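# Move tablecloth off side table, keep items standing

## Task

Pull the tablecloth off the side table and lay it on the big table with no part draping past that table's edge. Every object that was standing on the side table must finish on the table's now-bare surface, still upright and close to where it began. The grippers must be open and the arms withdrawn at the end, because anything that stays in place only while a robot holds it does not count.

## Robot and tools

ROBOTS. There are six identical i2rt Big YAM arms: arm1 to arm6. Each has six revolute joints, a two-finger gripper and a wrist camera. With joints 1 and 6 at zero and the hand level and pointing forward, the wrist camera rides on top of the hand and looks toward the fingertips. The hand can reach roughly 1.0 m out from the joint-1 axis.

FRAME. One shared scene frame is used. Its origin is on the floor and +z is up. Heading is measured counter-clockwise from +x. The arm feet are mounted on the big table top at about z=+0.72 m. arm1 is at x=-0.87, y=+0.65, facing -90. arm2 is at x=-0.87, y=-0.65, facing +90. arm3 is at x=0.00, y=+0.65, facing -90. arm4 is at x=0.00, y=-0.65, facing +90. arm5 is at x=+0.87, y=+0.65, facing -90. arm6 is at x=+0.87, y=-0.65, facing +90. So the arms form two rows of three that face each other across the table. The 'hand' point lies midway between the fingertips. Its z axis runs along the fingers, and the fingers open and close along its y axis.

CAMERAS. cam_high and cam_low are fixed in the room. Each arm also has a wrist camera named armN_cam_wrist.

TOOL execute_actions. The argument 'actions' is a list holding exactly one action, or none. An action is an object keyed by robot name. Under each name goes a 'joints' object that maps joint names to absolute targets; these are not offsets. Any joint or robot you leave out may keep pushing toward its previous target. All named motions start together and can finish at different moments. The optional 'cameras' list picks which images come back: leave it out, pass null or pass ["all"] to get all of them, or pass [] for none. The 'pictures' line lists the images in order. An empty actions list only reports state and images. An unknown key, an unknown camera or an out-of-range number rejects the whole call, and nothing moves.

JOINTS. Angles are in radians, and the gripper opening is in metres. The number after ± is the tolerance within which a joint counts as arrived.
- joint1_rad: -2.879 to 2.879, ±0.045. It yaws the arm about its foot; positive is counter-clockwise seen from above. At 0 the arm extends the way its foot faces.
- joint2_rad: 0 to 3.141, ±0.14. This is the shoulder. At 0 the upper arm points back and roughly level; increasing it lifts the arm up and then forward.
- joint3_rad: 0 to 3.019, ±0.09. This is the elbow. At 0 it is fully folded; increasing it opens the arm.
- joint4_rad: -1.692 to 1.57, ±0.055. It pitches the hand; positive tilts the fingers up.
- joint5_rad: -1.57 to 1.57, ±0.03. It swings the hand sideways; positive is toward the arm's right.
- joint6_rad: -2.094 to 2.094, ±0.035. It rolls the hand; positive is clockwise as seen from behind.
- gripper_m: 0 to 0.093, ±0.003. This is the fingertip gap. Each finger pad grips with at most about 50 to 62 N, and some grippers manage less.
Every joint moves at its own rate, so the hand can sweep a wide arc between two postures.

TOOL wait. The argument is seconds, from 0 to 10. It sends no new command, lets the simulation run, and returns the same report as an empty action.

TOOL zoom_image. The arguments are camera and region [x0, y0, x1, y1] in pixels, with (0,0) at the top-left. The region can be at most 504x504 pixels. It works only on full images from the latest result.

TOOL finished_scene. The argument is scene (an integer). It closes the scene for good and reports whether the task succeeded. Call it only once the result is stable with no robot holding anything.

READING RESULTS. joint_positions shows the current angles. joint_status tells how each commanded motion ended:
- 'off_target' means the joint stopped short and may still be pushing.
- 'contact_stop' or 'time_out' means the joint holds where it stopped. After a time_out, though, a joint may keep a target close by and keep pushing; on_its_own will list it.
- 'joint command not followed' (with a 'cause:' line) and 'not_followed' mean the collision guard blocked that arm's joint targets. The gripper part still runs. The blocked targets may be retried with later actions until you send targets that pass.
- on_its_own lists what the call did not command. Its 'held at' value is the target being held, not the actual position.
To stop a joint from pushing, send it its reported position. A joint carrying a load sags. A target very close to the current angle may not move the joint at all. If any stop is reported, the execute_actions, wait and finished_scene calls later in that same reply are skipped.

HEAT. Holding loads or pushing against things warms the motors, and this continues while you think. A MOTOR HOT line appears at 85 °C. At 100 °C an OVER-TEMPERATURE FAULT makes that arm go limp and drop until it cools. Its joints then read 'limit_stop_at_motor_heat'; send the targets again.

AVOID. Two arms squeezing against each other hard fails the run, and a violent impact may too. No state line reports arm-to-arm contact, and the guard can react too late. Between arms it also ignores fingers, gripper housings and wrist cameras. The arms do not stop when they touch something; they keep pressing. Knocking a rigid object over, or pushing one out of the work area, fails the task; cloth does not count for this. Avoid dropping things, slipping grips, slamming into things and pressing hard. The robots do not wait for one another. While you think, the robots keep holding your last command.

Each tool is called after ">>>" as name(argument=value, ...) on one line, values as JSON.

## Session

>>> execute_actions(actions=[])

Scene clock: 0.00 s.
arm1.joint_positions: joint1_rad=+0.011 joint2_rad=+0.441 joint3_rad=+1.477 joint4_rad=-1.540 joint5_rad=+0.016 joint6_rad=+0.011 gripper_m=+0.095
arm1.joint_status: not commanded
arm1.hand: x=-0.8738 y=+0.5326 z=+1.3540 quat_wxyz=(-0.363, -0.609, -0.608, +0.358) (m; scene frame)
arm2.joint_positions: joint1_rad=+0.005 joint2_rad=+0.436 joint3_rad=+1.463 joint4_rad=-1.545 joint5_rad=+0.016 joint6_rad=+0.012 gripper_m=+0.094
arm2.joint_status: not commanded
arm2.hand: x=-0.8796 y=-0.5321 z=+1.2900 quat_wxyz=(-0.358, +0.617, -0.606, -0.353) (m; scene frame)
arm3.joint_positions: joint1_rad=+0.006 joint2_rad=+0.449 joint3_rad=+1.469 joint4_rad=-1.528 joint5_rad=-0.015 joint6_rad=+0.002 gripper_m=+0.094
arm3.joint_status: not commanded
arm3.hand: x=-0.0021 y=+0.5246 z=+1.2924 quat_wxyz=(-0.358, -0.617, -0.602, +0.359) (m; scene frame)
arm4.joint_positions: joint1_rad=+0.011 joint2_rad=+0.430 joint3_rad=+1.481 joint4_rad=-1.526 joint5_rad=+0.016 joint6_rad=+0.017 gripper_m=+0.095
arm4.joint_status: not commanded
arm4.hand: x=-0.0032 y=-0.5359 z=+1.2898 quat_wxyz=(-0.359, +0.613, -0.594, -0.378) (m; scene frame)
arm5.joint_positions: joint1_rad=-0.012 joint2_rad=+0.426 joint3_rad=+1.468 joint4_rad=-1.529 joint5_rad=+0.015 joint6_rad=+0.009 gripper_m=+0.094
arm5.joint_status: not commanded
arm5.hand: x=+0.8676 y=+0.5391 z=+1.3561 quat_wxyz=(-0.358, -0.616, -0.593, +0.376) (m; scene frame)
arm6.joint_positions: joint1_rad=+0.003 joint2_rad=+0.454 joint3_rad=+1.482 joint4_rad=-1.543 joint5_rad=+0.010 joint6_rad=-0.016 gripper_m=+0.095
arm6.joint_status: not commanded
arm6.hand: x=+0.8676 y=-0.5253 z=+1.3801 quat_wxyz=(-0.356, +0.624, -0.599, -0.354) (m; scene frame)
pictures: arm1_cam_wrist, arm2_cam_wrist, arm3_cam_wrist, arm4_cam_wrist, arm5_cam_wrist, arm6_cam_wrist, cam_high, cam_low
Images, in order (width x height): arm1_cam_wrist 504x504, arm2_cam_wrist 504x504, arm3_cam_wrist 504x504, arm4_cam_wrist 504x504, arm5_cam_wrist 504x504, arm6_cam_wrist 504x504, cam_high 504x504, cam_low 504x504.

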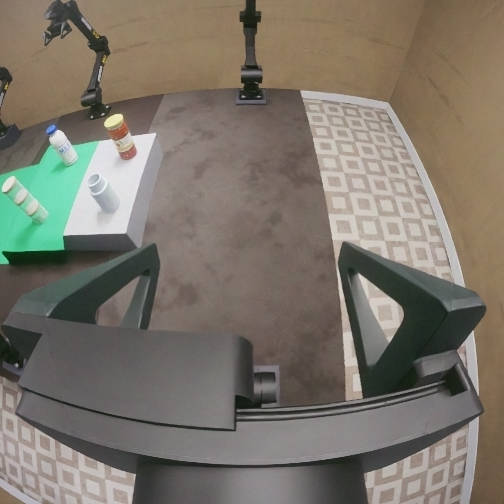

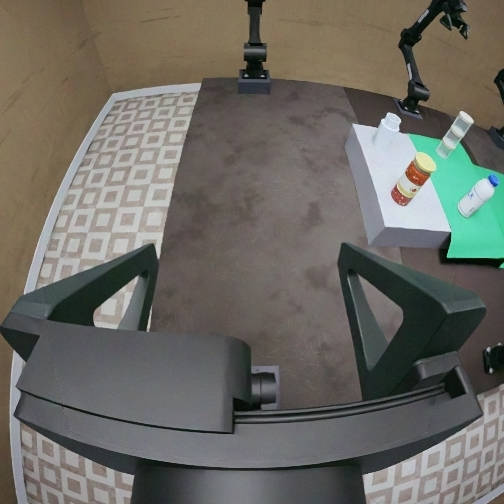

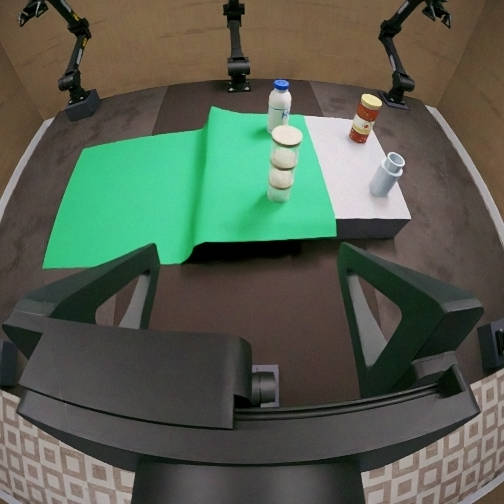

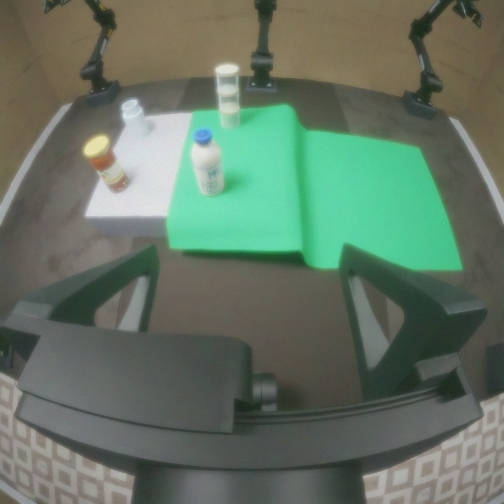

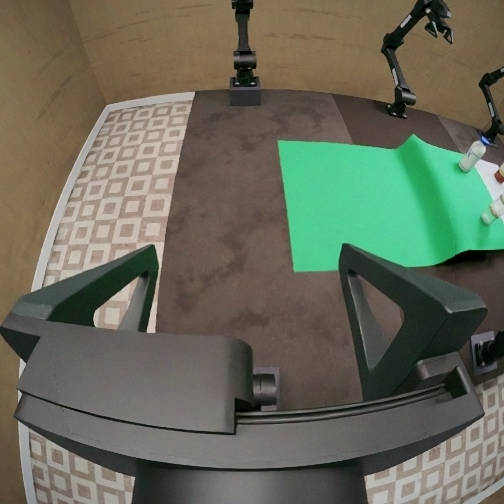

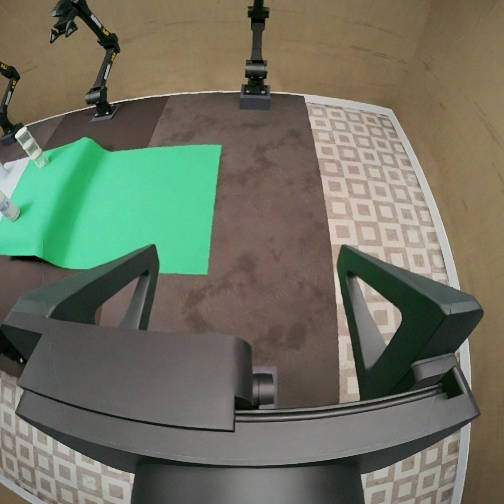

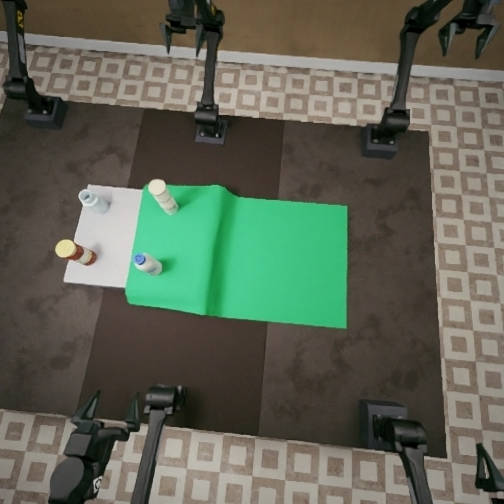

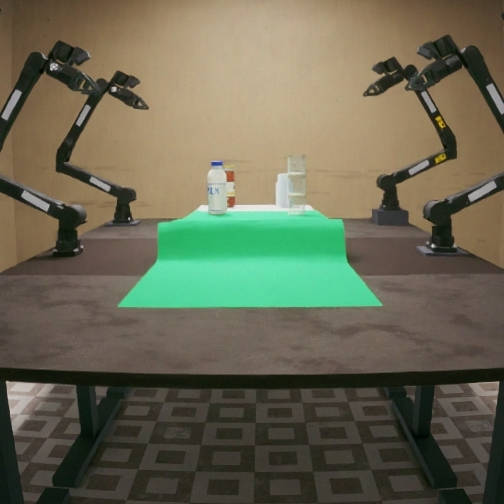

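>>> execute_actions(actions=[{"arm3":{"joints":{"joint1_rad":-0.14,"joint2_rad":0.5,"joint3_rad":0.5,"joint4_rad":-0.3}},"arm4":{"joints":{"joint1_rad":0.21,"joint2_rad":0.5,"joint3_rad":0.5,"joint4_rad":-0.3}},"arm6":{"joints":{"joint1_rad":0.86,"joint2_rad":2.05,"joint3_rad":1.43,"joint4_rad":-0.57}}}], cameras=[])

>>> execute_actions(actions=[{"arm3":{"joints":{"joint2_rad":0.85,"joint3_rad":0.3,"joint4_rad":0.2}},"arm4":{"joints":{"joint2_rad":0.85,"joint3_rad":0.33,"joint4_rad":0.2}},"arm6":{"joints":{"joint2_rad":2.23}}}], cameras=["arm6_cam_wrist"])

>>> execute_actions(actions=[{"arm3":{"joints":{"joint2_rad":1.12,"joint3_rad":0.44,"joint4_rad":0.36}},"arm4":{"joints":{"joint2_rad":1.15,"joint3_rad":0.5,"joint4_rad":0.34}},"arm6":{"joints":{"gripper_m":0}}}], cameras=["arm3_cam_wrist","arm4_cam_wrist","arm6_cam_wrist","cam_low"])

Scene clock: 2.70 s.
arm1.joint_positions: joint1_rad=+0.011 joint2_rad=+0.441 joint3_rad=+1.477 joint4_rad=-1.540 joint5_rad=+0.016 joint6_rad=+0.011 gripper_m=+0.095
arm1.joint_status: not commanded
arm1.hand: x=-0.8738 y=+0.5326 z=+1.3540 quat_wxyz=(-0.363, -0.609, -0.608, +0.358) (m; scene frame)
arm2.joint_positions: joint1_rad=+0.005 joint2_rad=+0.436 joint3_rad=+1.463 joint4_rad=-1.545 joint5_rad=+0.016 joint6_rad=+0.012 gripper_m=+0.094
arm2.joint_status: not commanded
arm2.hand: x=-0.8796 y=-0.5321 z=+1.2900 quat_wxyz=(-0.358, +0.617, -0.606, -0.353) (m; scene frame)
arm3.joint_positions: joint1_rad=-0.136 joint2_rad=+0.505 joint3_rad=+0.499 joint4_rad=-0.319 joint5_rad=-0.015 joint6_rad=+0.002 gripper_m=+0.094
arm3.joint_status: all done
arm3.hand: x=-0.0566 y=+0.3162 z=+1.0224 quat_wxyz=(-0.380, -0.620, -0.525, +0.442) (m; scene frame)
arm4.joint_positions: joint1_rad=+0.203 joint2_rad=+0.503 joint3_rad=+0.496 joint4_rad=-0.325 joint5_rad=+0.016 joint6_rad=+0.017 gripper_m=+0.095
arm4.joint_status: all done
arm4.hand: x=-0.0805 y=-0.3225 z=+1.0102 quat_wxyz=(-0.357, +0.636, -0.508, -0.458) (m; scene frame)
arm5.joint_positions: joint1_rad=-0.012 joint2_rad=+0.426 joint3_rad=+1.468 joint4_rad=-1.529 joint5_rad=+0.015 joint6_rad=+0.009 gripper_m=+0.094
arm5.joint_status: not commanded
arm5.hand: x=+0.8676 y=+0.5391 z=+1.3561 quat_wxyz=(-0.358, -0.616, -0.593, +0.376) (m; scene frame)
arm6.joint_positions: joint1_rad=+0.868 joint2_rad=+2.059 joint3_rad=+1.412 joint4_rad=-0.580 joint5_rad=+0.010 joint6_rad=-0.016 gripper_m=+0.095
arm6.joint_status: all done
arm6.hand: x=+0.3664 y=-0.2438 z=+0.7863 quat_wxyz=(-0.061, +0.932, -0.320, -0.158) (m; scene frame)
pictures: none
No camera images: the call's "cameras" was empty. Leave "cameras" out to get every camera's image.

Scene clock: 3.90 s.
arm1.joint_positions: joint1_rad=+0.011 joint2_rad=+0.441 joint3_rad=+1.477 joint4_rad=-1.540 joint5_rad=+0.016 joint6_rad=+0.011 gripper_m=+0.095
arm1.joint_status: not commanded
arm1.hand: x=-0.8738 y=+0.5326 z=+1.3540 quat_wxyz=(-0.363, -0.609, -0.608, +0.358) (m; scene frame)
arm2.joint_positions: joint1_rad=+0.005 joint2_rad=+0.436 joint3_rad=+1.463 joint4_rad=-1.545 joint5_rad=+0.016 joint6_rad=+0.012 gripper_m=+0.094
arm2.joint_status: not commanded
arm2.hand: x=-0.8796 y=-0.5321 z=+1.2900 quat_wxyz=(-0.358, +0.617, -0.606, -0.353) (m; scene frame)
arm3.joint_positions: joint1_rad=-0.136 joint2_rad=+0.855 joint3_rad=+0.288 joint4_rad=+0.181 joint5_rad=-0.015 joint6_rad=+0.002 gripper_m=+0.094
arm3.joint_status: all done
arm3.hand: x=-0.0628 y=+0.2807 z=+0.8931 quat_wxyz=(-0.364, -0.633, -0.536, +0.423) (m; scene frame)
arm4.joint_positions: joint1_rad=+0.203 joint2_rad=+0.847 joint3_rad=+0.317 joint4_rad=+0.175 joint5_rad=+0.016 joint6_rad=+0.017 gripper_m=+0.095
arm4.joint_status: all done
arm4.hand: x=-0.0917 y=-0.2791 z=+0.9010 quat_wxyz=(-0.351, +0.641, -0.512, -0.450) (m; scene frame)
arm5.joint_positions: joint1_rad=-0.012 joint2_rad=+0.426 joint3_rad=+1.468 joint4_rad=-1.529 joint5_rad=+0.015 joint6_rad=+0.009 gripper_m=+0.094
arm5.joint_status: not commanded
arm5.hand: x=+0.8676 y=+0.5391 z=+1.3561 quat_wxyz=(-0.358, -0.616, -0.593, +0.376) (m; scene frame)
arm6.joint_positions: joint1_rad=+0.868 joint2_rad=+2.168 joint3_rad=+1.440 joint4_rad=-0.565 joint5_rad=+0.010 joint6_rad=-0.015 gripper_m=+0.095
arm6.joint_status: all done
arm6.hand: x=+0.3693 y=-0.2463 z=+0.7296 quat_wxyz=(-0.050, +0.937, -0.322, -0.127) (m; scene frame)
pictures: arm6_cam_wrist
Images, in order (width x height): arm6_cam_wrist 504x504.

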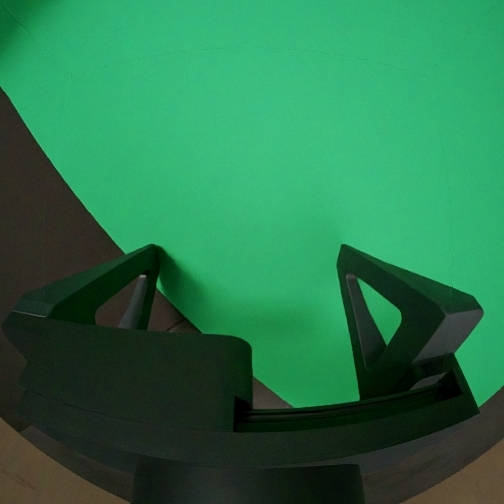

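Scene clock: 5.23 s.
arm1.joint_positions: joint1_rad=+0.011 joint2_rad=+0.441 joint3_rad=+1.477 joint4_rad=-1.540 joint5_rad=+0.016 joint6_rad=+0.011 gripper_m=+0.095
arm1.joint_status: not commanded
arm1.hand: x=-0.8738 y=+0.5326 z=+1.3540 quat_wxyz=(-0.363, -0.609, -0.608, +0.358) (m; scene frame)
arm2.joint_positions: joint1_rad=+0.005 joint2_rad=+0.436 joint3_rad=+1.463 joint4_rad=-1.545 joint5_rad=+0.016 joint6_rad=+0.012 gripper_m=+0.094
arm2.joint_status: not commanded
arm2.hand: x=-0.8796 y=-0.5321 z=+1.2900 quat_wxyz=(-0.358, +0.617, -0.606, -0.353) (m; scene frame)
arm3.joint_positions: joint1_rad=-0.136 joint2_rad=+1.124 joint3_rad=+0.399 joint4_rad=+0.343 joint5_rad=-0.015 joint6_rad=+0.002 gripper_m=+0.094
arm3.joint_status: all done
arm3.hand: x=-0.0730 y=+0.2223 z=+0.8868 quat_wxyz=(-0.365, -0.632, -0.535, +0.424) (m; scene frame)
arm4.joint_positions: joint1_rad=+0.203 joint2_rad=+1.150 joint3_rad=+0.467 joint4_rad=+0.321 joint5_rad=+0.016 joint6_rad=+0.017 gripper_m=+0.095
arm4.joint_status: all done
arm4.hand: x=-0.1100 y=-0.2081 z=+0.8961 quat_wxyz=(-0.350, +0.643, -0.514, -0.448) (m; scene frame)
arm5.joint_positions: joint1_rad=-0.012 joint2_rad=+0.426 joint3_rad=+1.468 joint4_rad=-1.529 joint5_rad=+0.015 joint6_rad=+0.009 gripper_m=+0.094
arm5.joint_status: not commanded
arm5.hand: x=+0.8676 y=+0.5391 z=+1.3561 quat_wxyz=(-0.358, -0.616, -0.593, +0.376) (m; scene frame)
arm6.joint_positions: joint1_rad=+0.858 joint2_rad=+2.167 joint3_rad=+1.441 joint4_rad=-0.564 joint5_rad=+0.011 joint6_rad=-0.014 gripper_m=+0.001
arm6.joint_status: all done
arm6.hand: x=+0.3727 y=-0.2407 z=+0.7306 quat_wxyz=(-0.052, +0.935, -0.327, -0.128) (m; scene frame)
pictures: arm3_cam_wrist, arm4_cam_wrist, arm6_cam_wrist, cam_low
Images, in order (width x height): arm3_cam_wrist 504x504, arm4_cam_wrist 504x504, arm6_cam_wrist 504x504, cam_low 504x504.

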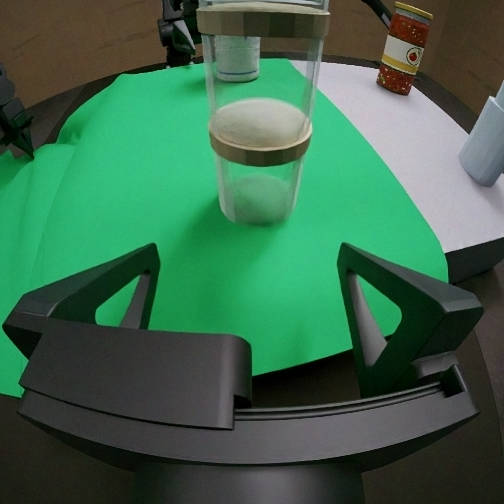

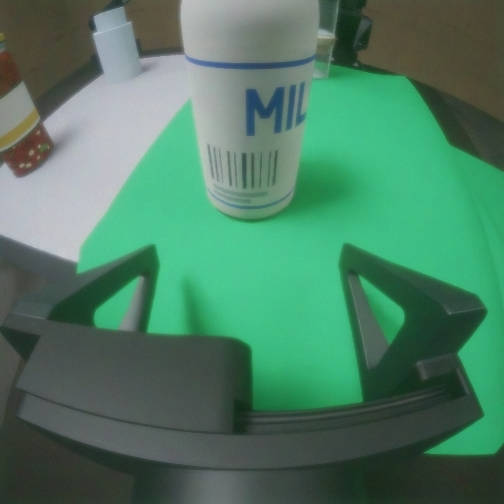

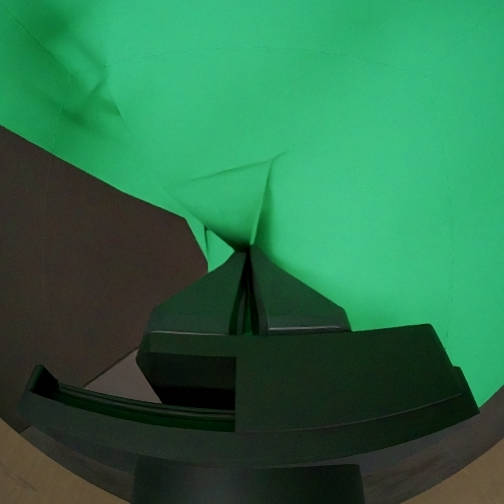

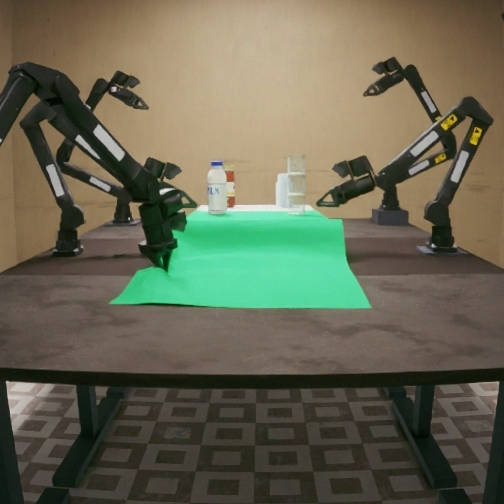

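>>> execute_actions(actions=[{"arm3":{"joints":{"joint1_rad":-0.15,"joint2_rad":1.3,"joint3_rad":0.53,"joint4_rad":0.46}},"arm4":{"joints":{"joint2_rad":1.3,"joint3_rad":0.6,"joint4_rad":0.41}},"arm6":{"joints":{"joint2_rad":2.12}}}], cameras=[])

>>> execute_actions(actions=[{"arm3":{"joints":{"joint2_rad":1.44,"joint3_rad":0.635,"joint4_rad":0.5}},"arm4":{"joints":{"joint2_rad":1.44,"joint3_rad":0.73,"joint4_rad":0.43}}}], cameras=["arm3_cam_wrist","arm4_cam_wrist","cam_low"])

Scene clock: 7.37 s.
arm1.joint_positions: joint1_rad=+0.011 joint2_rad=+0.441 joint3_rad=+1.477 joint4_rad=-1.540 joint5_rad=+0.016 joint6_rad=+0.011 gripper_m=+0.095
arm1.joint_status: not commanded
arm1.hand: x=-0.8738 y=+0.5326 z=+1.3540 quat_wxyz=(-0.363, -0.609, -0.608, +0.358) (m; scene frame)
arm2.joint_positions: joint1_rad=+0.005 joint2_rad=+0.436 joint3_rad=+1.463 joint4_rad=-1.545 joint5_rad=+0.016 joint6_rad=+0.012 gripper_m=+0.094
arm2.joint_status: not commanded
arm2.hand: x=-0.8796 y=-0.5321 z=+1.2900 quat_wxyz=(-0.358, +0.617, -0.606, -0.353) (m; scene frame)
arm3.joint_positions: joint1_rad=-0.141 joint2_rad=+1.307 joint3_rad=+0.491 joint4_rad=+0.443 joint5_rad=-0.015 joint6_rad=+0.002 gripper_m=+0.094
arm3.joint_status: all done
arm3.hand: x=-0.0831 y=+0.1777 z=+0.8762 quat_wxyz=(-0.367, -0.632, -0.532, +0.428) (m; scene frame)
arm4.joint_positions: joint1_rad=+0.203 joint2_rad=+1.298 joint3_rad=+0.561 joint4_rad=+0.388 joint5_rad=+0.016 joint6_rad=+0.017 gripper_m=+0.095
arm4.joint_status: all done
arm4.hand: x=-0.1209 y=-0.1656 z=+0.8930 quat_wxyz=(-0.353, +0.640, -0.511, -0.452) (m; scene frame)
arm5.joint_positions: joint1_rad=-0.012 joint2_rad=+0.426 joint3_rad=+1.468 joint4_rad=-1.529 joint5_rad=+0.015 joint6_rad=+0.009 gripper_m=+0.094
arm5.joint_status: not commanded
arm5.hand: x=+0.8676 y=+0.5391 z=+1.3561 quat_wxyz=(-0.358, -0.616, -0.593, +0.376) (m; scene frame)
arm6.joint_positions: joint1_rad=+0.858 joint2_rad=+2.137 joint3_rad=+1.430 joint4_rad=-0.564 joint5_rad=+0.011 joint6_rad=-0.014 gripper_m=+0.001
arm6.joint_status: all done
arm6.hand: x=+0.3717 y=-0.2399 z=+0.7457 quat_wxyz=(-0.055, +0.934, -0.326, -0.138) (m; scene frame)
pictures: none
No camera images: the call's "cameras" was empty. Leave "cameras" out to get every camera's image.

Scene clock: 8.40 s.
arm1.joint_positions: joint1_rad=+0.011 joint2_rad=+0.441 joint3_rad=+1.477 joint4_rad=-1.540 joint5_rad=+0.016 joint6_rad=+0.011 gripper_m=+0.095
arm1.joint_status: not commanded
arm1.hand: x=-0.8738 y=+0.5326 z=+1.3540 quat_wxyz=(-0.363, -0.609, -0.608, +0.358) (m; scene frame)
arm2.joint_positions: joint1_rad=+0.005 joint2_rad=+0.436 joint3_rad=+1.463 joint4_rad=-1.545 joint5_rad=+0.016 joint6_rad=+0.012 gripper_m=+0.094
arm2.joint_status: not commanded
arm2.hand: x=-0.8796 y=-0.5321 z=+1.2900 quat_wxyz=(-0.358, +0.617, -0.606, -0.353) (m; scene frame)
arm3.joint_positions: joint1_rad=-0.141 joint2_rad=+1.445 joint3_rad=+0.595 joint4_rad=+0.484 joint5_rad=-0.015 joint6_rad=+0.002 gripper_m=+0.094
arm3.joint_status: all done
arm3.hand: x=-0.0909 y=+0.1345 z=+0.8694 quat_wxyz=(-0.368, -0.630, -0.531, +0.430) (m; scene frame)
arm4.joint_positions: joint1_rad=+0.203 joint2_rad=+1.438 joint3_rad=+0.689 joint4_rad=+0.408 joint5_rad=+0.016 joint6_rad=+0.017 gripper_m=+0.095
arm4.joint_status: all done
arm4.hand: x=-0.1336 y=-0.1158 z=+0.8929 quat_wxyz=(-0.355, +0.638, -0.510, -0.455) (m; scene frame)
arm5.joint_positions: joint1_rad=-0.012 joint2_rad=+0.426 joint3_rad=+1.468 joint4_rad=-1.529 joint5_rad=+0.015 joint6_rad=+0.009 gripper_m=+0.094
arm5.joint_status: not commanded
arm5.hand: x=+0.8676 y=+0.5391 z=+1.3561 quat_wxyz=(-0.358, -0.616, -0.593, +0.376) (m; scene frame)
arm6.joint_positions: joint1_rad=+0.858 joint2_rad=+2.137 joint3_rad=+1.430 joint4_rad=-0.564 joint5_rad=+0.011 joint6_rad=-0.014 gripper_m=+0.001
arm6.joint_status: not commanded
arm6.hand: x=+0.3717 y=-0.2399 z=+0.7457 quat_wxyz=(-0.055, +0.934, -0.326, -0.138) (m; scene frame)
pictures: arm3_cam_wrist, arm4_cam_wrist, cam_low
Images, in order (width x height): arm3_cam_wrist 504x504, arm4_cam_wrist 504x504, cam_low 504x504.

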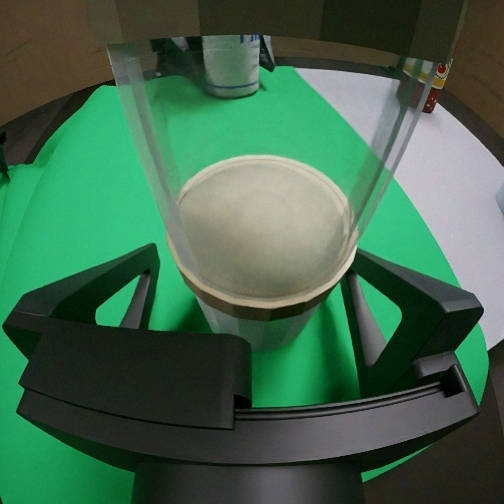

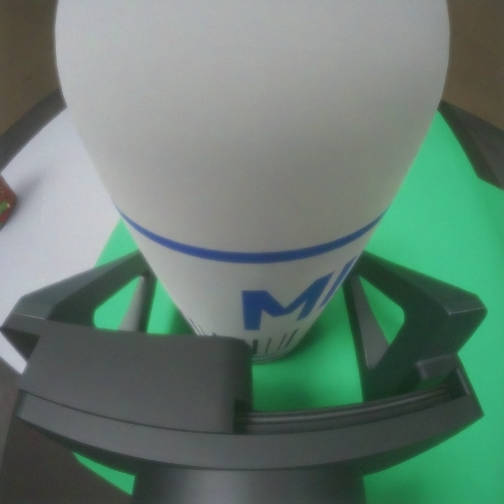

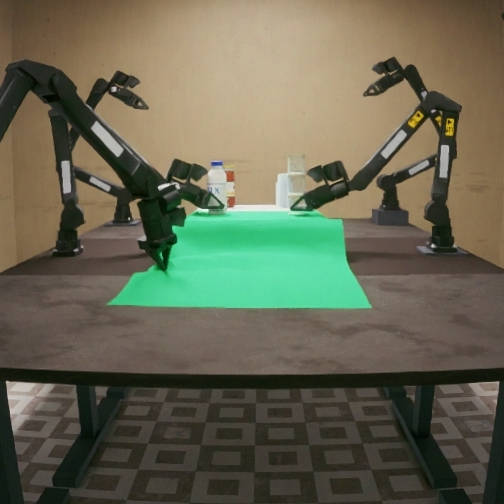

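>>> execute_actions(actions=[{"arm3":{"joints":{"gripper_m":0.03}},"arm4":{"joints":{"gripper_m":0.03}}}], cameras=[])

>>> execute_actions(actions=[{"arm3":{"joints":{"joint2_rad":1.27,"joint4_rad":0.36}},"arm4":{"joints":{"joint2_rad":1.23,"joint4_rad":0.28}},"arm6":{"joints":{"joint2_rad":2.03}}}], cameras=["arm3_cam_wrist","cam_low"])

Scene clock: 10.10 s.
arm1.joint_positions: joint1_rad=+0.011 joint2_rad=+0.441 joint3_rad=+1.477 joint4_rad=-1.540 joint5_rad=+0.016 joint6_rad=+0.011 gripper_m=+0.095
arm1.joint_status: not commanded
arm1.hand: x=-0.8738 y=+0.5326 z=+1.3540 quat_wxyz=(-0.363, -0.609, -0.608, +0.358) (m; scene frame)
arm2.joint_positions: joint1_rad=+0.005 joint2_rad=+0.436 joint3_rad=+1.463 joint4_rad=-1.545 joint5_rad=+0.016 joint6_rad=+0.012 gripper_m=+0.094
arm2.joint_status: not commanded
arm2.hand: x=-0.8796 y=-0.5321 z=+1.2900 quat_wxyz=(-0.358, +0.617, -0.606, -0.353) (m; scene frame)
arm3.joint_positions: joint1_rad=-0.143 joint2_rad=+1.445 joint3_rad=+0.595 joint4_rad=+0.484 joint5_rad=-0.014 joint6_rad=+0.001 gripper_m=+0.058
arm3.joint_status: gripper_m off_target (ended at +0.058, target +0.030)
arm3.hand: x=-0.0921 y=+0.1347 z=+0.8694 quat_wxyz=(-0.367, -0.631, -0.531, +0.431) (m; scene frame)
arm4.joint_positions: joint1_rad=+0.203 joint2_rad=+1.438 joint3_rad=+0.689 joint4_rad=+0.408 joint5_rad=+0.018 joint6_rad=+0.016 gripper_m=+0.066
arm4.joint_status: gripper_m off_target (ended at +0.066, target +0.030)
arm4.hand: x=-0.1334 y=-0.1158 z=+0.8929 quat_wxyz=(-0.355, +0.638, -0.510, -0.454) (m; scene frame)
arm5.joint_positions: joint1_rad=-0.012 joint2_rad=+0.426 joint3_rad=+1.468 joint4_rad=-1.529 joint5_rad=+0.015 joint6_rad=+0.009 gripper_m=+0.094
arm5.joint_status: not commanded
arm5.hand: x=+0.8676 y=+0.5391 z=+1.3561 quat_wxyz=(-0.358, -0.616, -0.593, +0.376) (m; scene frame)
arm6.joint_positions: joint1_rad=+0.858 joint2_rad=+2.137 joint3_rad=+1.430 joint4_rad=-0.564 joint5_rad=+0.011 joint6_rad=-0.014 gripper_m=+0.001
arm6.joint_status: not commanded
arm6.hand: x=+0.3719 y=-0.2400 z=+0.7455 quat_wxyz=(-0.055, +0.934, -0.326, -0.137) (m; scene frame)
pictures: none
No camera images: the call's "cameras" was empty. Leave "cameras" out to get every camera's image.

Scene clock: 11.13 s.
arm1.joint_positions: joint1_rad=+0.011 joint2_rad=+0.441 joint3_rad=+1.477 joint4_rad=-1.540 joint5_rad=+0.016 joint6_rad=+0.011 gripper_m=+0.095
arm1.joint_status: not commanded
arm1.hand: x=-0.8738 y=+0.5326 z=+1.3540 quat_wxyz=(-0.363, -0.609, -0.608, +0.358) (m; scene frame)
arm2.joint_positions: joint1_rad=+0.005 joint2_rad=+0.436 joint3_rad=+1.463 joint4_rad=-1.545 joint5_rad=+0.016 joint6_rad=+0.012 gripper_m=+0.094
arm2.joint_status: not commanded
arm2.hand: x=-0.8796 y=-0.5321 z=+1.2900 quat_wxyz=(-0.358, +0.617, -0.606, -0.353) (m; scene frame)
arm3.joint_positions: joint1_rad=-0.143 joint2_rad=+1.284 joint3_rad=+0.595 joint4_rad=+0.350 joint5_rad=-0.014 joint6_rad=+0.001 gripper_m=+0.058
arm3.joint_status: all done
arm3.hand: x=-0.0891 y=+0.1513 z=+0.9184 quat_wxyz=(-0.374, -0.625, -0.526, +0.439) (m; scene frame)
arm4.joint_positions: joint1_rad=+0.203 joint2_rad=+1.253 joint3_rad=+0.689 joint4_rad=+0.266 joint5_rad=+0.018 joint6_rad=+0.016 gripper_m=+0.066
arm4.joint_status: all done
arm4.hand: x=-0.1272 y=-0.1396 z=+0.9554 quat_wxyz=(-0.366, +0.628, -0.502, -0.468) (m; scene frame)
arm5.joint_positions: joint1_rad=-0.012 joint2_rad=+0.426 joint3_rad=+1.468 joint4_rad=-1.529 joint5_rad=+0.015 joint6_rad=+0.009 gripper_m=+0.094
arm5.joint_status: not commanded
arm5.hand: x=+0.8676 y=+0.5391 z=+1.3561 quat_wxyz=(-0.358, -0.616, -0.593, +0.376) (m; scene frame)
arm6.joint_positions: joint1_rad=+0.858 joint2_rad=+2.034 joint3_rad=+1.419 joint4_rad=-0.568 joint5_rad=+0.011 joint6_rad=-0.014 gripper_m=+0.001
arm6.joint_status: all done
arm6.hand: x=+0.3631 y=-0.2327 z=+0.8055 quat_wxyz=(-0.070, +0.927, -0.324, -0.178) (m; scene frame)
pictures: arm3_cam_wrist, cam_low
Images, in order (width x height): arm3_cam_wrist 504x504, cam_low 504x504.

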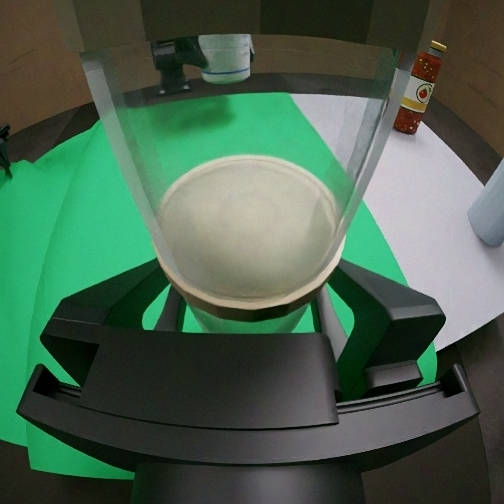

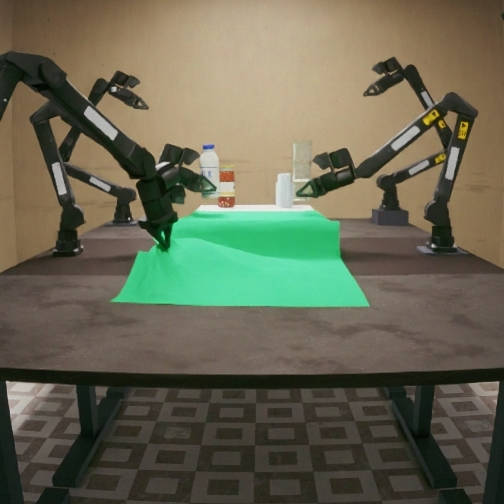

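>>> execute_actions(actions=[{"arm6":{"joints":{"joint1_rad":-0.05}}}], cameras=["cam_high"])

>>> execute_actions(actions=[{"arm6":{"joints":{"joint1_rad":0.5,"joint2_rad":1.8,"joint3_rad":1.15}}}], cameras=["cam_high","cam_low"])

Scene clock: 13.03 s.
arm1.joint_positions: joint1_rad=+0.011 joint2_rad=+0.441 joint3_rad=+1.477 joint4_rad=-1.540 joint5_rad=+0.016 joint6_rad=+0.011 gripper_m=+0.095
arm1.joint_status: not commanded
arm1.hand: x=-0.8738 y=+0.5326 z=+1.3540 quat_wxyz=(-0.363, -0.609, -0.608, +0.358) (m; scene frame)
arm2.joint_positions: joint1_rad=+0.005 joint2_rad=+0.436 joint3_rad=+1.463 joint4_rad=-1.545 joint5_rad=+0.016 joint6_rad=+0.012 gripper_m=+0.094
arm2.joint_status: not commanded
arm2.hand: x=-0.8796 y=-0.5321 z=+1.2900 quat_wxyz=(-0.358, +0.617, -0.606, -0.353) (m; scene frame)
arm3.joint_positions: joint1_rad=-0.143 joint2_rad=+1.284 joint3_rad=+0.595 joint4_rad=+0.350 joint5_rad=-0.014 joint6_rad=+0.001 gripper_m=+0.058
arm3.joint_status: not commanded
arm3.hand: x=-0.0891 y=+0.1513 z=+0.9184 quat_wxyz=(-0.374, -0.625, -0.526, +0.439) (m; scene frame)
arm4.joint_positions: joint1_rad=+0.203 joint2_rad=+1.253 joint3_rad=+0.689 joint4_rad=+0.266 joint5_rad=+0.018 joint6_rad=+0.016 gripper_m=+0.066
arm4.joint_status: not commanded
arm4.hand: x=-0.1272 y=-0.1396 z=+0.9554 quat_wxyz=(-0.366, +0.628, -0.502, -0.468) (m; scene frame)
arm5.joint_positions: joint1_rad=-0.012 joint2_rad=+0.426 joint3_rad=+1.468 joint4_rad=-1.529 joint5_rad=+0.015 joint6_rad=+0.009 gripper_m=+0.094
arm5.joint_status: not commanded
arm5.hand: x=+0.8676 y=+0.5391 z=+1.3561 quat_wxyz=(-0.358, -0.616, -0.593, +0.376) (m; scene frame)
arm6.joint_positions: joint1_rad=-0.057 joint2_rad=+2.034 joint3_rad=+1.419 joint4_rad=-0.567 joint5_rad=+0.013 joint6_rad=-0.024 gripper_m=+0.001
arm6.joint_status: all done
arm6.hand: x=+0.8924 y=+0.0064 z=+0.8055 quat_wxyz=(-0.144, +0.691, -0.697, -0.126) (m; scene frame)
pictures: cam_high
Images, in order (width x height): cam_high 504x504.

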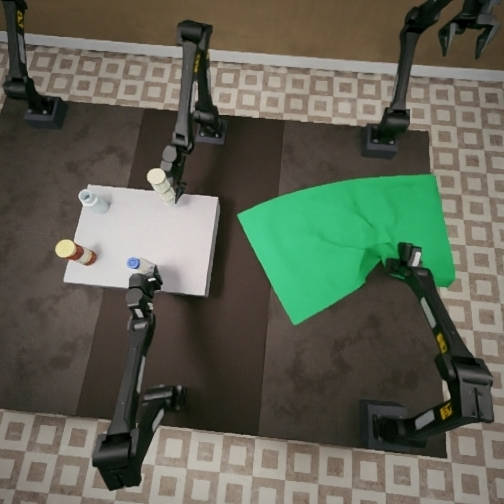

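Scene clock: 14.40 s.
arm1.joint_positions: joint1_rad=+0.011 joint2_rad=+0.441 joint3_rad=+1.477 joint4_rad=-1.540 joint5_rad=+0.016 joint6_rad=+0.011 gripper_m=+0.095
arm1.joint_status: not commanded
arm1.hand: x=-0.8738 y=+0.5326 z=+1.3540 quat_wxyz=(-0.363, -0.609, -0.608, +0.358) (m; scene frame)
arm2.joint_positions: joint1_rad=+0.005 joint2_rad=+0.436 joint3_rad=+1.463 joint4_rad=-1.545 joint5_rad=+0.016 joint6_rad=+0.012 gripper_m=+0.094
arm2.joint_status: not commanded
arm2.hand: x=-0.8796 y=-0.5321 z=+1.2900 quat_wxyz=(-0.358, +0.617, -0.606, -0.353) (m; scene frame)
arm3.joint_positions: joint1_rad=-0.143 joint2_rad=+1.284 joint3_rad=+0.595 joint4_rad=+0.350 joint5_rad=-0.014 joint6_rad=+0.001 gripper_m=+0.058
arm3.joint_status: not commanded
arm3.hand: x=-0.0891 y=+0.1513 z=+0.9184 quat_wxyz=(-0.374, -0.625, -0.526, +0.439) (m; scene frame)
arm4.joint_positions: joint1_rad=+0.203 joint2_rad=+1.253 joint3_rad=+0.689 joint4_rad=+0.266 joint5_rad=+0.018 joint6_rad=+0.016 gripper_m=+0.066
arm4.joint_status: not commanded
arm4.hand: x=-0.1272 y=-0.1396 z=+0.9554 quat_wxyz=(-0.366, +0.628, -0.502, -0.468) (m; scene frame)
arm5.joint_positions: joint1_rad=-0.012 joint2_rad=+0.426 joint3_rad=+1.468 joint4_rad=-1.529 joint5_rad=+0.015 joint6_rad=+0.009 gripper_m=+0.094
arm5.joint_status: not commanded
arm5.hand: x=+0.8676 y=+0.5391 z=+1.3561 quat_wxyz=(-0.358, -0.616, -0.593, +0.376) (m; scene frame)
arm6.joint_positions: joint1_rad=+0.506 joint2_rad=+1.803 joint3_rad=+1.142 joint4_rad=-0.568 joint5_rad=+0.010 joint6_rad=-0.017 gripper_m=+0.001
arm6.joint_status: all done
arm6.hand: x=+0.5874 y=-0.1676 z=+0.8320 quat_wxyz=(-0.089, +0.860, -0.482, -0.143) (m; scene frame)
pictures: cam_high, cam_low
Images, in order (width x height): cam_high 504x504, cam_low 504x504.

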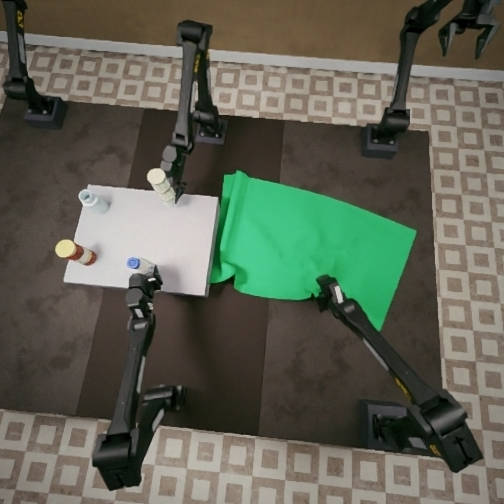

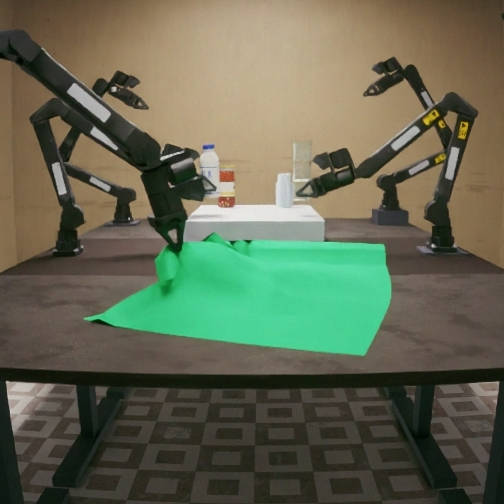

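>>> execute_actions(actions=[{"arm6":{"joints":{"gripper_m":0.093}},"arm3":{"joints":{"joint2_rad":1.38,"joint4_rad":0.45}},"arm4":{"joints":{"joint2_rad":1.38,"joint4_rad":0.4}}}], cameras=[])

>>> execute_actions(actions=[{"arm6":{"joints":{"joint2_rad":1.0}},"arm3":{"joints":{"joint2_rad":1.445,"joint4_rad":0.51}},"arm4":{"joints":{"joint2_rad":1.445,"joint4_rad":0.44}}}], cameras=["cam_high","cam_low"])

Scene clock: 15.90 s.
arm1.joint_positions: joint1_rad=+0.011 joint2_rad=+0.441 joint3_rad=+1.477 joint4_rad=-1.540 joint5_rad=+0.016 joint6_rad=+0.011 gripper_m=+0.095
arm1.joint_status: not commanded
arm1.hand: x=-0.8738 y=+0.5326 z=+1.3540 quat_wxyz=(-0.363, -0.609, -0.608, +0.358) (m; scene frame)
arm2.joint_positions: joint1_rad=+0.005 joint2_rad=+0.436 joint3_rad=+1.463 joint4_rad=-1.545 joint5_rad=+0.016 joint6_rad=+0.012 gripper_m=+0.094
arm2.joint_status: not commanded
arm2.hand: x=-0.8796 y=-0.5321 z=+1.2900 quat_wxyz=(-0.358, +0.617, -0.606, -0.353) (m; scene frame)
arm3.joint_positions: joint1_rad=-0.143 joint2_rad=+1.409 joint3_rad=+0.595 joint4_rad=+0.414 joint5_rad=-0.014 joint6_rad=+0.001 gripper_m=+0.058
arm3.joint_status: all done
arm3.hand: x=-0.0909 y=+0.1414 z=+0.8717 quat_wxyz=(-0.358, -0.638, -0.537, +0.420) (m; scene frame)
arm4.joint_positions: joint1_rad=+0.203 joint2_rad=+1.410 joint3_rad=+0.689 joint4_rad=+0.350 joint5_rad=+0.018 joint6_rad=+0.016 gripper_m=+0.066
arm4.joint_status: all done
arm4.hand: x=-0.1318 y=-0.1218 z=+0.8946 quat_wxyz=(-0.348, +0.645, -0.515, -0.445) (m; scene frame)
arm5.joint_positions: joint1_rad=-0.012 joint2_rad=+0.426 joint3_rad=+1.468 joint4_rad=-1.529 joint5_rad=+0.015 joint6_rad=+0.009 gripper_m=+0.094
arm5.joint_status: not commanded
arm5.hand: x=+0.8676 y=+0.5391 z=+1.3561 quat_wxyz=(-0.358, -0.616, -0.593, +0.376) (m; scene frame)
arm6.joint_positions: joint1_rad=+0.506 joint2_rad=+1.803 joint3_rad=+1.142 joint4_rad=-0.568 joint5_rad=+0.010 joint6_rad=-0.017 gripper_m=+0.093
arm6.joint_status: all done
arm6.hand: x=+0.5874 y=-0.1676 z=+0.8320 quat_wxyz=(-0.089, +0.860, -0.482, -0.143) (m; scene frame)
pictures: none
No camera images: the call's "cameras" was empty. Leave "cameras" out to get every camera's image.

Scene clock: 17.43 s.
arm1.joint_positions: joint1_rad=+0.011 joint2_rad=+0.441 joint3_rad=+1.477 joint4_rad=-1.540 joint5_rad=+0.016 joint6_rad=+0.011 gripper_m=+0.095
arm1.joint_status: not commanded
arm1.hand: x=-0.8738 y=+0.5326 z=+1.3540 quat_wxyz=(-0.363, -0.609, -0.608, +0.358) (m; scene frame)
arm2.joint_positions: joint1_rad=+0.005 joint2_rad=+0.436 joint3_rad=+1.463 joint4_rad=-1.545 joint5_rad=+0.016 joint6_rad=+0.012 gripper_m=+0.094
arm2.joint_status: not commanded
arm2.hand: x=-0.8796 y=-0.5321 z=+1.2900 quat_wxyz=(-0.358, +0.617, -0.606, -0.353) (m; scene frame)
arm3.joint_positions: joint1_rad=-0.143 joint2_rad=+1.447 joint3_rad=+0.595 joint4_rad=+0.484 joint5_rad=-0.014 joint6_rad=+0.001 gripper_m=+0.058
arm3.joint_status: all done
arm3.hand: x=-0.0921 y=+0.1347 z=+0.8690 quat_wxyz=(-0.367, -0.631, -0.531, +0.431) (m; scene frame)
arm4.joint_positions: joint1_rad=+0.203 joint2_rad=+1.438 joint3_rad=+0.689 joint4_rad=+0.405 joint5_rad=+0.018 joint6_rad=+0.015 gripper_m=+0.066
arm4.joint_status: all done
arm4.hand: x=-0.1333 y=-0.1161 z=+0.8925 quat_wxyz=(-0.355, +0.639, -0.510, -0.453) (m; scene frame)
arm5.joint_positions: joint1_rad=-0.012 joint2_rad=+0.426 joint3_rad=+1.468 joint4_rad=-1.529 joint5_rad=+0.015 joint6_rad=+0.009 gripper_m=+0.094
arm5.joint_status: not commanded
arm5.hand: x=+0.8676 y=+0.5391 z=+1.3561 quat_wxyz=(-0.358, -0.616, -0.593, +0.376) (m; scene frame)
arm6.joint_positions: joint1_rad=+0.506 joint2_rad=+0.992 joint3_rad=+1.133 joint4_rad=-0.569 joint5_rad=+0.010 joint6_rad=-0.017 gripper_m=+0.093
arm6.joint_status: all done
arm6.hand: x=+0.6303 y=-0.2397 z=+1.2516 quat_wxyz=(-0.275, +0.733, -0.414, -0.464) (m; scene frame)
pictures: cam_high, cam_low
Images, in order (width x height): cam_high 504x504, cam_low 504x504.

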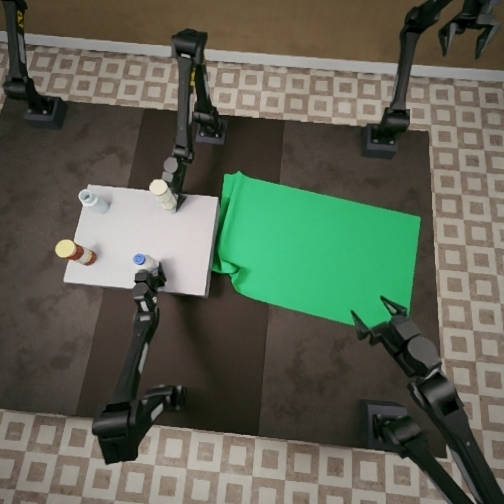

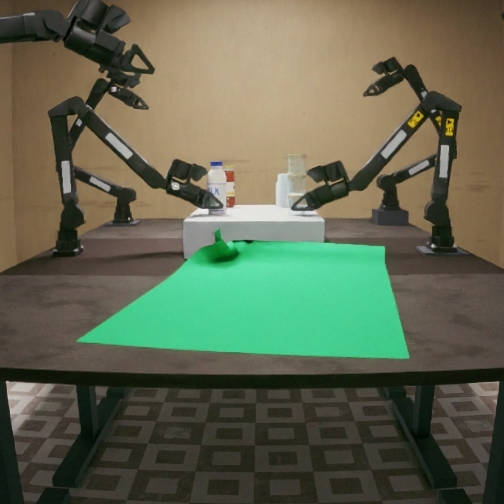

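>>> execute_actions(actions=[{"arm3":{"joints":{"gripper_m":0.093}},"arm4":{"joints":{"gripper_m":0.093}}}], cameras=[])

>>> execute_actions(actions=[{"arm3":{"joints":{"joint2_rad":1.25,"joint3_rad":0.44}},"arm4":{"joints":{"joint2_rad":1.27,"joint3_rad":0.54}}}], cameras=[])

>>> execute_actions(actions=[{"arm3":{"joints":{"joint2_rad":0.7,"joint3_rad":0.28,"joint4_rad":0.2}},"arm4":{"joints":{"joint2_rad":0.7,"joint3_rad":0.3,"joint4_rad":0.2}}}], cameras=["cam_high","cam_low"])

Scene clock: 18.53 s.
arm1.joint_positions: joint1_rad=+0.011 joint2_rad=+0.441 joint3_rad=+1.477 joint4_rad=-1.540 joint5_rad=+0.016 joint6_rad=+0.011 gripper_m=+0.095
arm1.joint_status: not commanded
arm1.hand: x=-0.8738 y=+0.5326 z=+1.3540 quat_wxyz=(-0.363, -0.609, -0.608, +0.358) (m; scene frame)
arm2.joint_positions: joint1_rad=+0.005 joint2_rad=+0.436 joint3_rad=+1.463 joint4_rad=-1.545 joint5_rad=+0.016 joint6_rad=+0.012 gripper_m=+0.094
arm2.joint_status: not commanded
arm2.hand: x=-0.8796 y=-0.5321 z=+1.2900 quat_wxyz=(-0.358, +0.617, -0.606, -0.353) (m; scene frame)
arm3.joint_positions: joint1_rad=-0.143 joint2_rad=+1.447 joint3_rad=+0.595 joint4_rad=+0.490 joint5_rad=-0.014 joint6_rad=+0.001 gripper_m=+0.093
arm3.joint_status: all done
arm3.hand: x=-0.0922 y=+0.1341 z=+0.8704 quat_wxyz=(-0.369, -0.630, -0.530, +0.432) (m; scene frame)
arm4.joint_positions: joint1_rad=+0.203 joint2_rad=+1.438 joint3_rad=+0.689 joint4_rad=+0.415 joint5_rad=+0.018 joint6_rad=+0.015 gripper_m=+0.093
arm4.joint_status: all done
arm4.hand: x=-0.1335 y=-0.1153 z=+0.8948 quat_wxyz=(-0.357, +0.637, -0.508, -0.457) (m; scene frame)
arm5.joint_positions: joint1_rad=-0.012 joint2_rad=+0.426 joint3_rad=+1.468 joint4_rad=-1.529 joint5_rad=+0.015 joint6_rad=+0.009 gripper_m=+0.094
arm5.joint_status: not commanded
arm5.hand: x=+0.8676 y=+0.5391 z=+1.3561 quat_wxyz=(-0.358, -0.616, -0.593, +0.376) (m; scene frame)
arm6.joint_positions: joint1_rad=+0.506 joint2_rad=+0.992 joint3_rad=+1.133 joint4_rad=-0.569 joint5_rad=+0.010 joint6_rad=-0.017 gripper_m=+0.093
arm6.joint_status: not commanded
arm6.hand: x=+0.6303 y=-0.2397 z=+1.2516 quat_wxyz=(-0.275, +0.733, -0.414, -0.464) (m; scene frame)
pictures: none
No camera images: the call's "cameras" was empty. Leave "cameras" out to get every camera's image.

Scene clock: 19.50 s.
arm1.joint_positions: joint1_rad=+0.011 joint2_rad=+0.441 joint3_rad=+1.477 joint4_rad=-1.540 joint5_rad=+0.016 joint6_rad=+0.011 gripper_m=+0.095
arm1.joint_status: not commanded
arm1.hand: x=-0.8738 y=+0.5326 z=+1.3540 quat_wxyz=(-0.363, -0.609, -0.608, +0.358) (m; scene frame)
arm2.joint_positions: joint1_rad=+0.005 joint2_rad=+0.436 joint3_rad=+1.463 joint4_rad=-1.545 joint5_rad=+0.016 joint6_rad=+0.012 gripper_m=+0.094
arm2.joint_status: not commanded
arm2.hand: x=-0.8796 y=-0.5321 z=+1.2900 quat_wxyz=(-0.358, +0.617, -0.606, -0.353) (m; scene frame)
arm3.joint_positions: joint1_rad=-0.143 joint2_rad=+1.248 joint3_rad=+0.441 joint4_rad=+0.493 joint5_rad=-0.014 joint6_rad=+0.001 gripper_m=+0.093
arm3.joint_status: all done
arm3.hand: x=-0.0815 y=+0.1927 z=+0.8897 quat_wxyz=(-0.381, -0.619, -0.521, +0.447) (m; scene frame)
arm4.joint_positions: joint1_rad=+0.203 joint2_rad=+1.274 joint3_rad=+0.540 joint4_rad=+0.417 joint5_rad=+0.018 joint6_rad=+0.015 gripper_m=+0.093
arm4.joint_status: all done
arm4.hand: x=-0.1191 y=-0.1713 z=+0.9005 quat_wxyz=(-0.362, +0.633, -0.505, -0.462) (m; scene frame)
arm5.joint_positions: joint1_rad=-0.012 joint2_rad=+0.426 joint3_rad=+1.468 joint4_rad=-1.529 joint5_rad=+0.015 joint6_rad=+0.009 gripper_m=+0.094
arm5.joint_status: not commanded
arm5.hand: x=+0.8676 y=+0.5391 z=+1.3561 quat_wxyz=(-0.358, -0.616, -0.593, +0.376) (m; scene frame)
arm6.joint_positions: joint1_rad=+0.506 joint2_rad=+0.992 joint3_rad=+1.133 joint4_rad=-0.569 joint5_rad=+0.010 joint6_rad=-0.017 gripper_m=+0.093
arm6.joint_status: not commanded
arm6.hand: x=+0.6303 y=-0.2397 z=+1.2516 quat_wxyz=(-0.275, +0.733, -0.414, -0.464) (m; scene frame)
pictures: none
No camera images: the call's "cameras" was empty. Leave "cameras" out to get every camera's image.

Scene clock: 20.83 s.
arm1.joint_positions: joint1_rad=+0.011 joint2_rad=+0.441 joint3_rad=+1.477 joint4_rad=-1.540 joint5_rad=+0.016 joint6_rad=+0.011 gripper_m=+0.095
arm1.joint_status: not commanded
arm1.hand: x=-0.8738 y=+0.5326 z=+1.3540 quat_wxyz=(-0.363, -0.609, -0.608, +0.358) (m; scene frame)
arm2.joint_positions: joint1_rad=+0.005 joint2_rad=+0.436 joint3_rad=+1.463 joint4_rad=-1.545 joint5_rad=+0.016 joint6_rad=+0.012 gripper_m=+0.094
arm2.joint_status: not commanded
arm2.hand: x=-0.8796 y=-0.5321 z=+1.2900 quat_wxyz=(-0.358, +0.617, -0.606, -0.353) (m; scene frame)
arm3.joint_positions: joint1_rad=-0.143 joint2_rad=+0.697 joint3_rad=+0.270 joint4_rad=+0.206 joint5_rad=-0.014 joint6_rad=+0.001 gripper_m=+0.093
arm3.joint_status: all done
arm3.hand: x=-0.0634 y=+0.2926 z=+0.9441 quat_wxyz=(-0.405, -0.597, -0.503, +0.476) (m; scene frame)
arm4.joint_positions: joint1_rad=+0.203 joint2_rad=+0.701 joint3_rad=+0.291 joint4_rad=+0.209 joint5_rad=+0.018 joint6_rad=+0.009 gripper_m=+0.093
arm4.joint_status: all done
arm4.hand: x=-0.0878 y=-0.2931 z=+0.9460 quat_wxyz=(-0.391, +0.606, -0.482, -0.498) (m; scene frame)
arm5.joint_positions: joint1_rad=-0.012 joint2_rad=+0.426 joint3_rad=+1.468 joint4_rad=-1.529 joint5_rad=+0.015 joint6_rad=+0.009 gripper_m=+0.094
arm5.joint_status: not commanded
arm5.hand: x=+0.8676 y=+0.5391 z=+1.3561 quat_wxyz=(-0.358, -0.616, -0.593, +0.376) (m; scene frame)
arm6.joint_positions: joint1_rad=+0.506 joint2_rad=+0.992 joint3_rad=+1.133 joint4_rad=-0.569 joint5_rad=+0.010 joint6_rad=-0.017 gripper_m=+0.093
arm6.joint_status: not commanded
arm6.hand: x=+0.6303 y=-0.2397 z=+1.2516 quat_wxyz=(-0.275, +0.733, -0.414, -0.464) (m; scene frame)
pictures: cam_high, cam_low
Images, in order (width x height): cam_high 504x504, cam_low 504x504.

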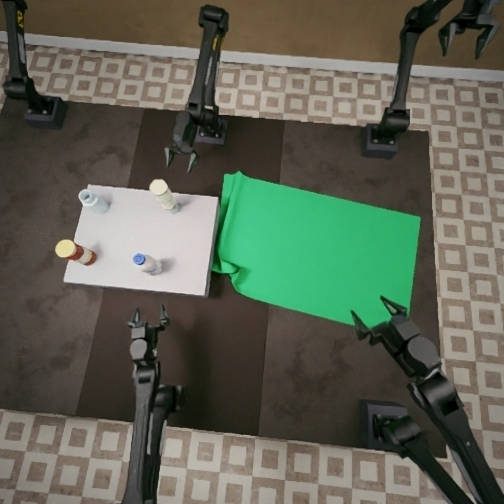

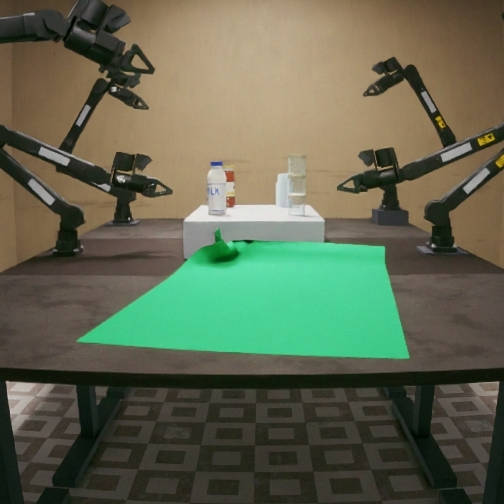

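>>> finished_scene(scene=2)

The scene is finished: the task was done.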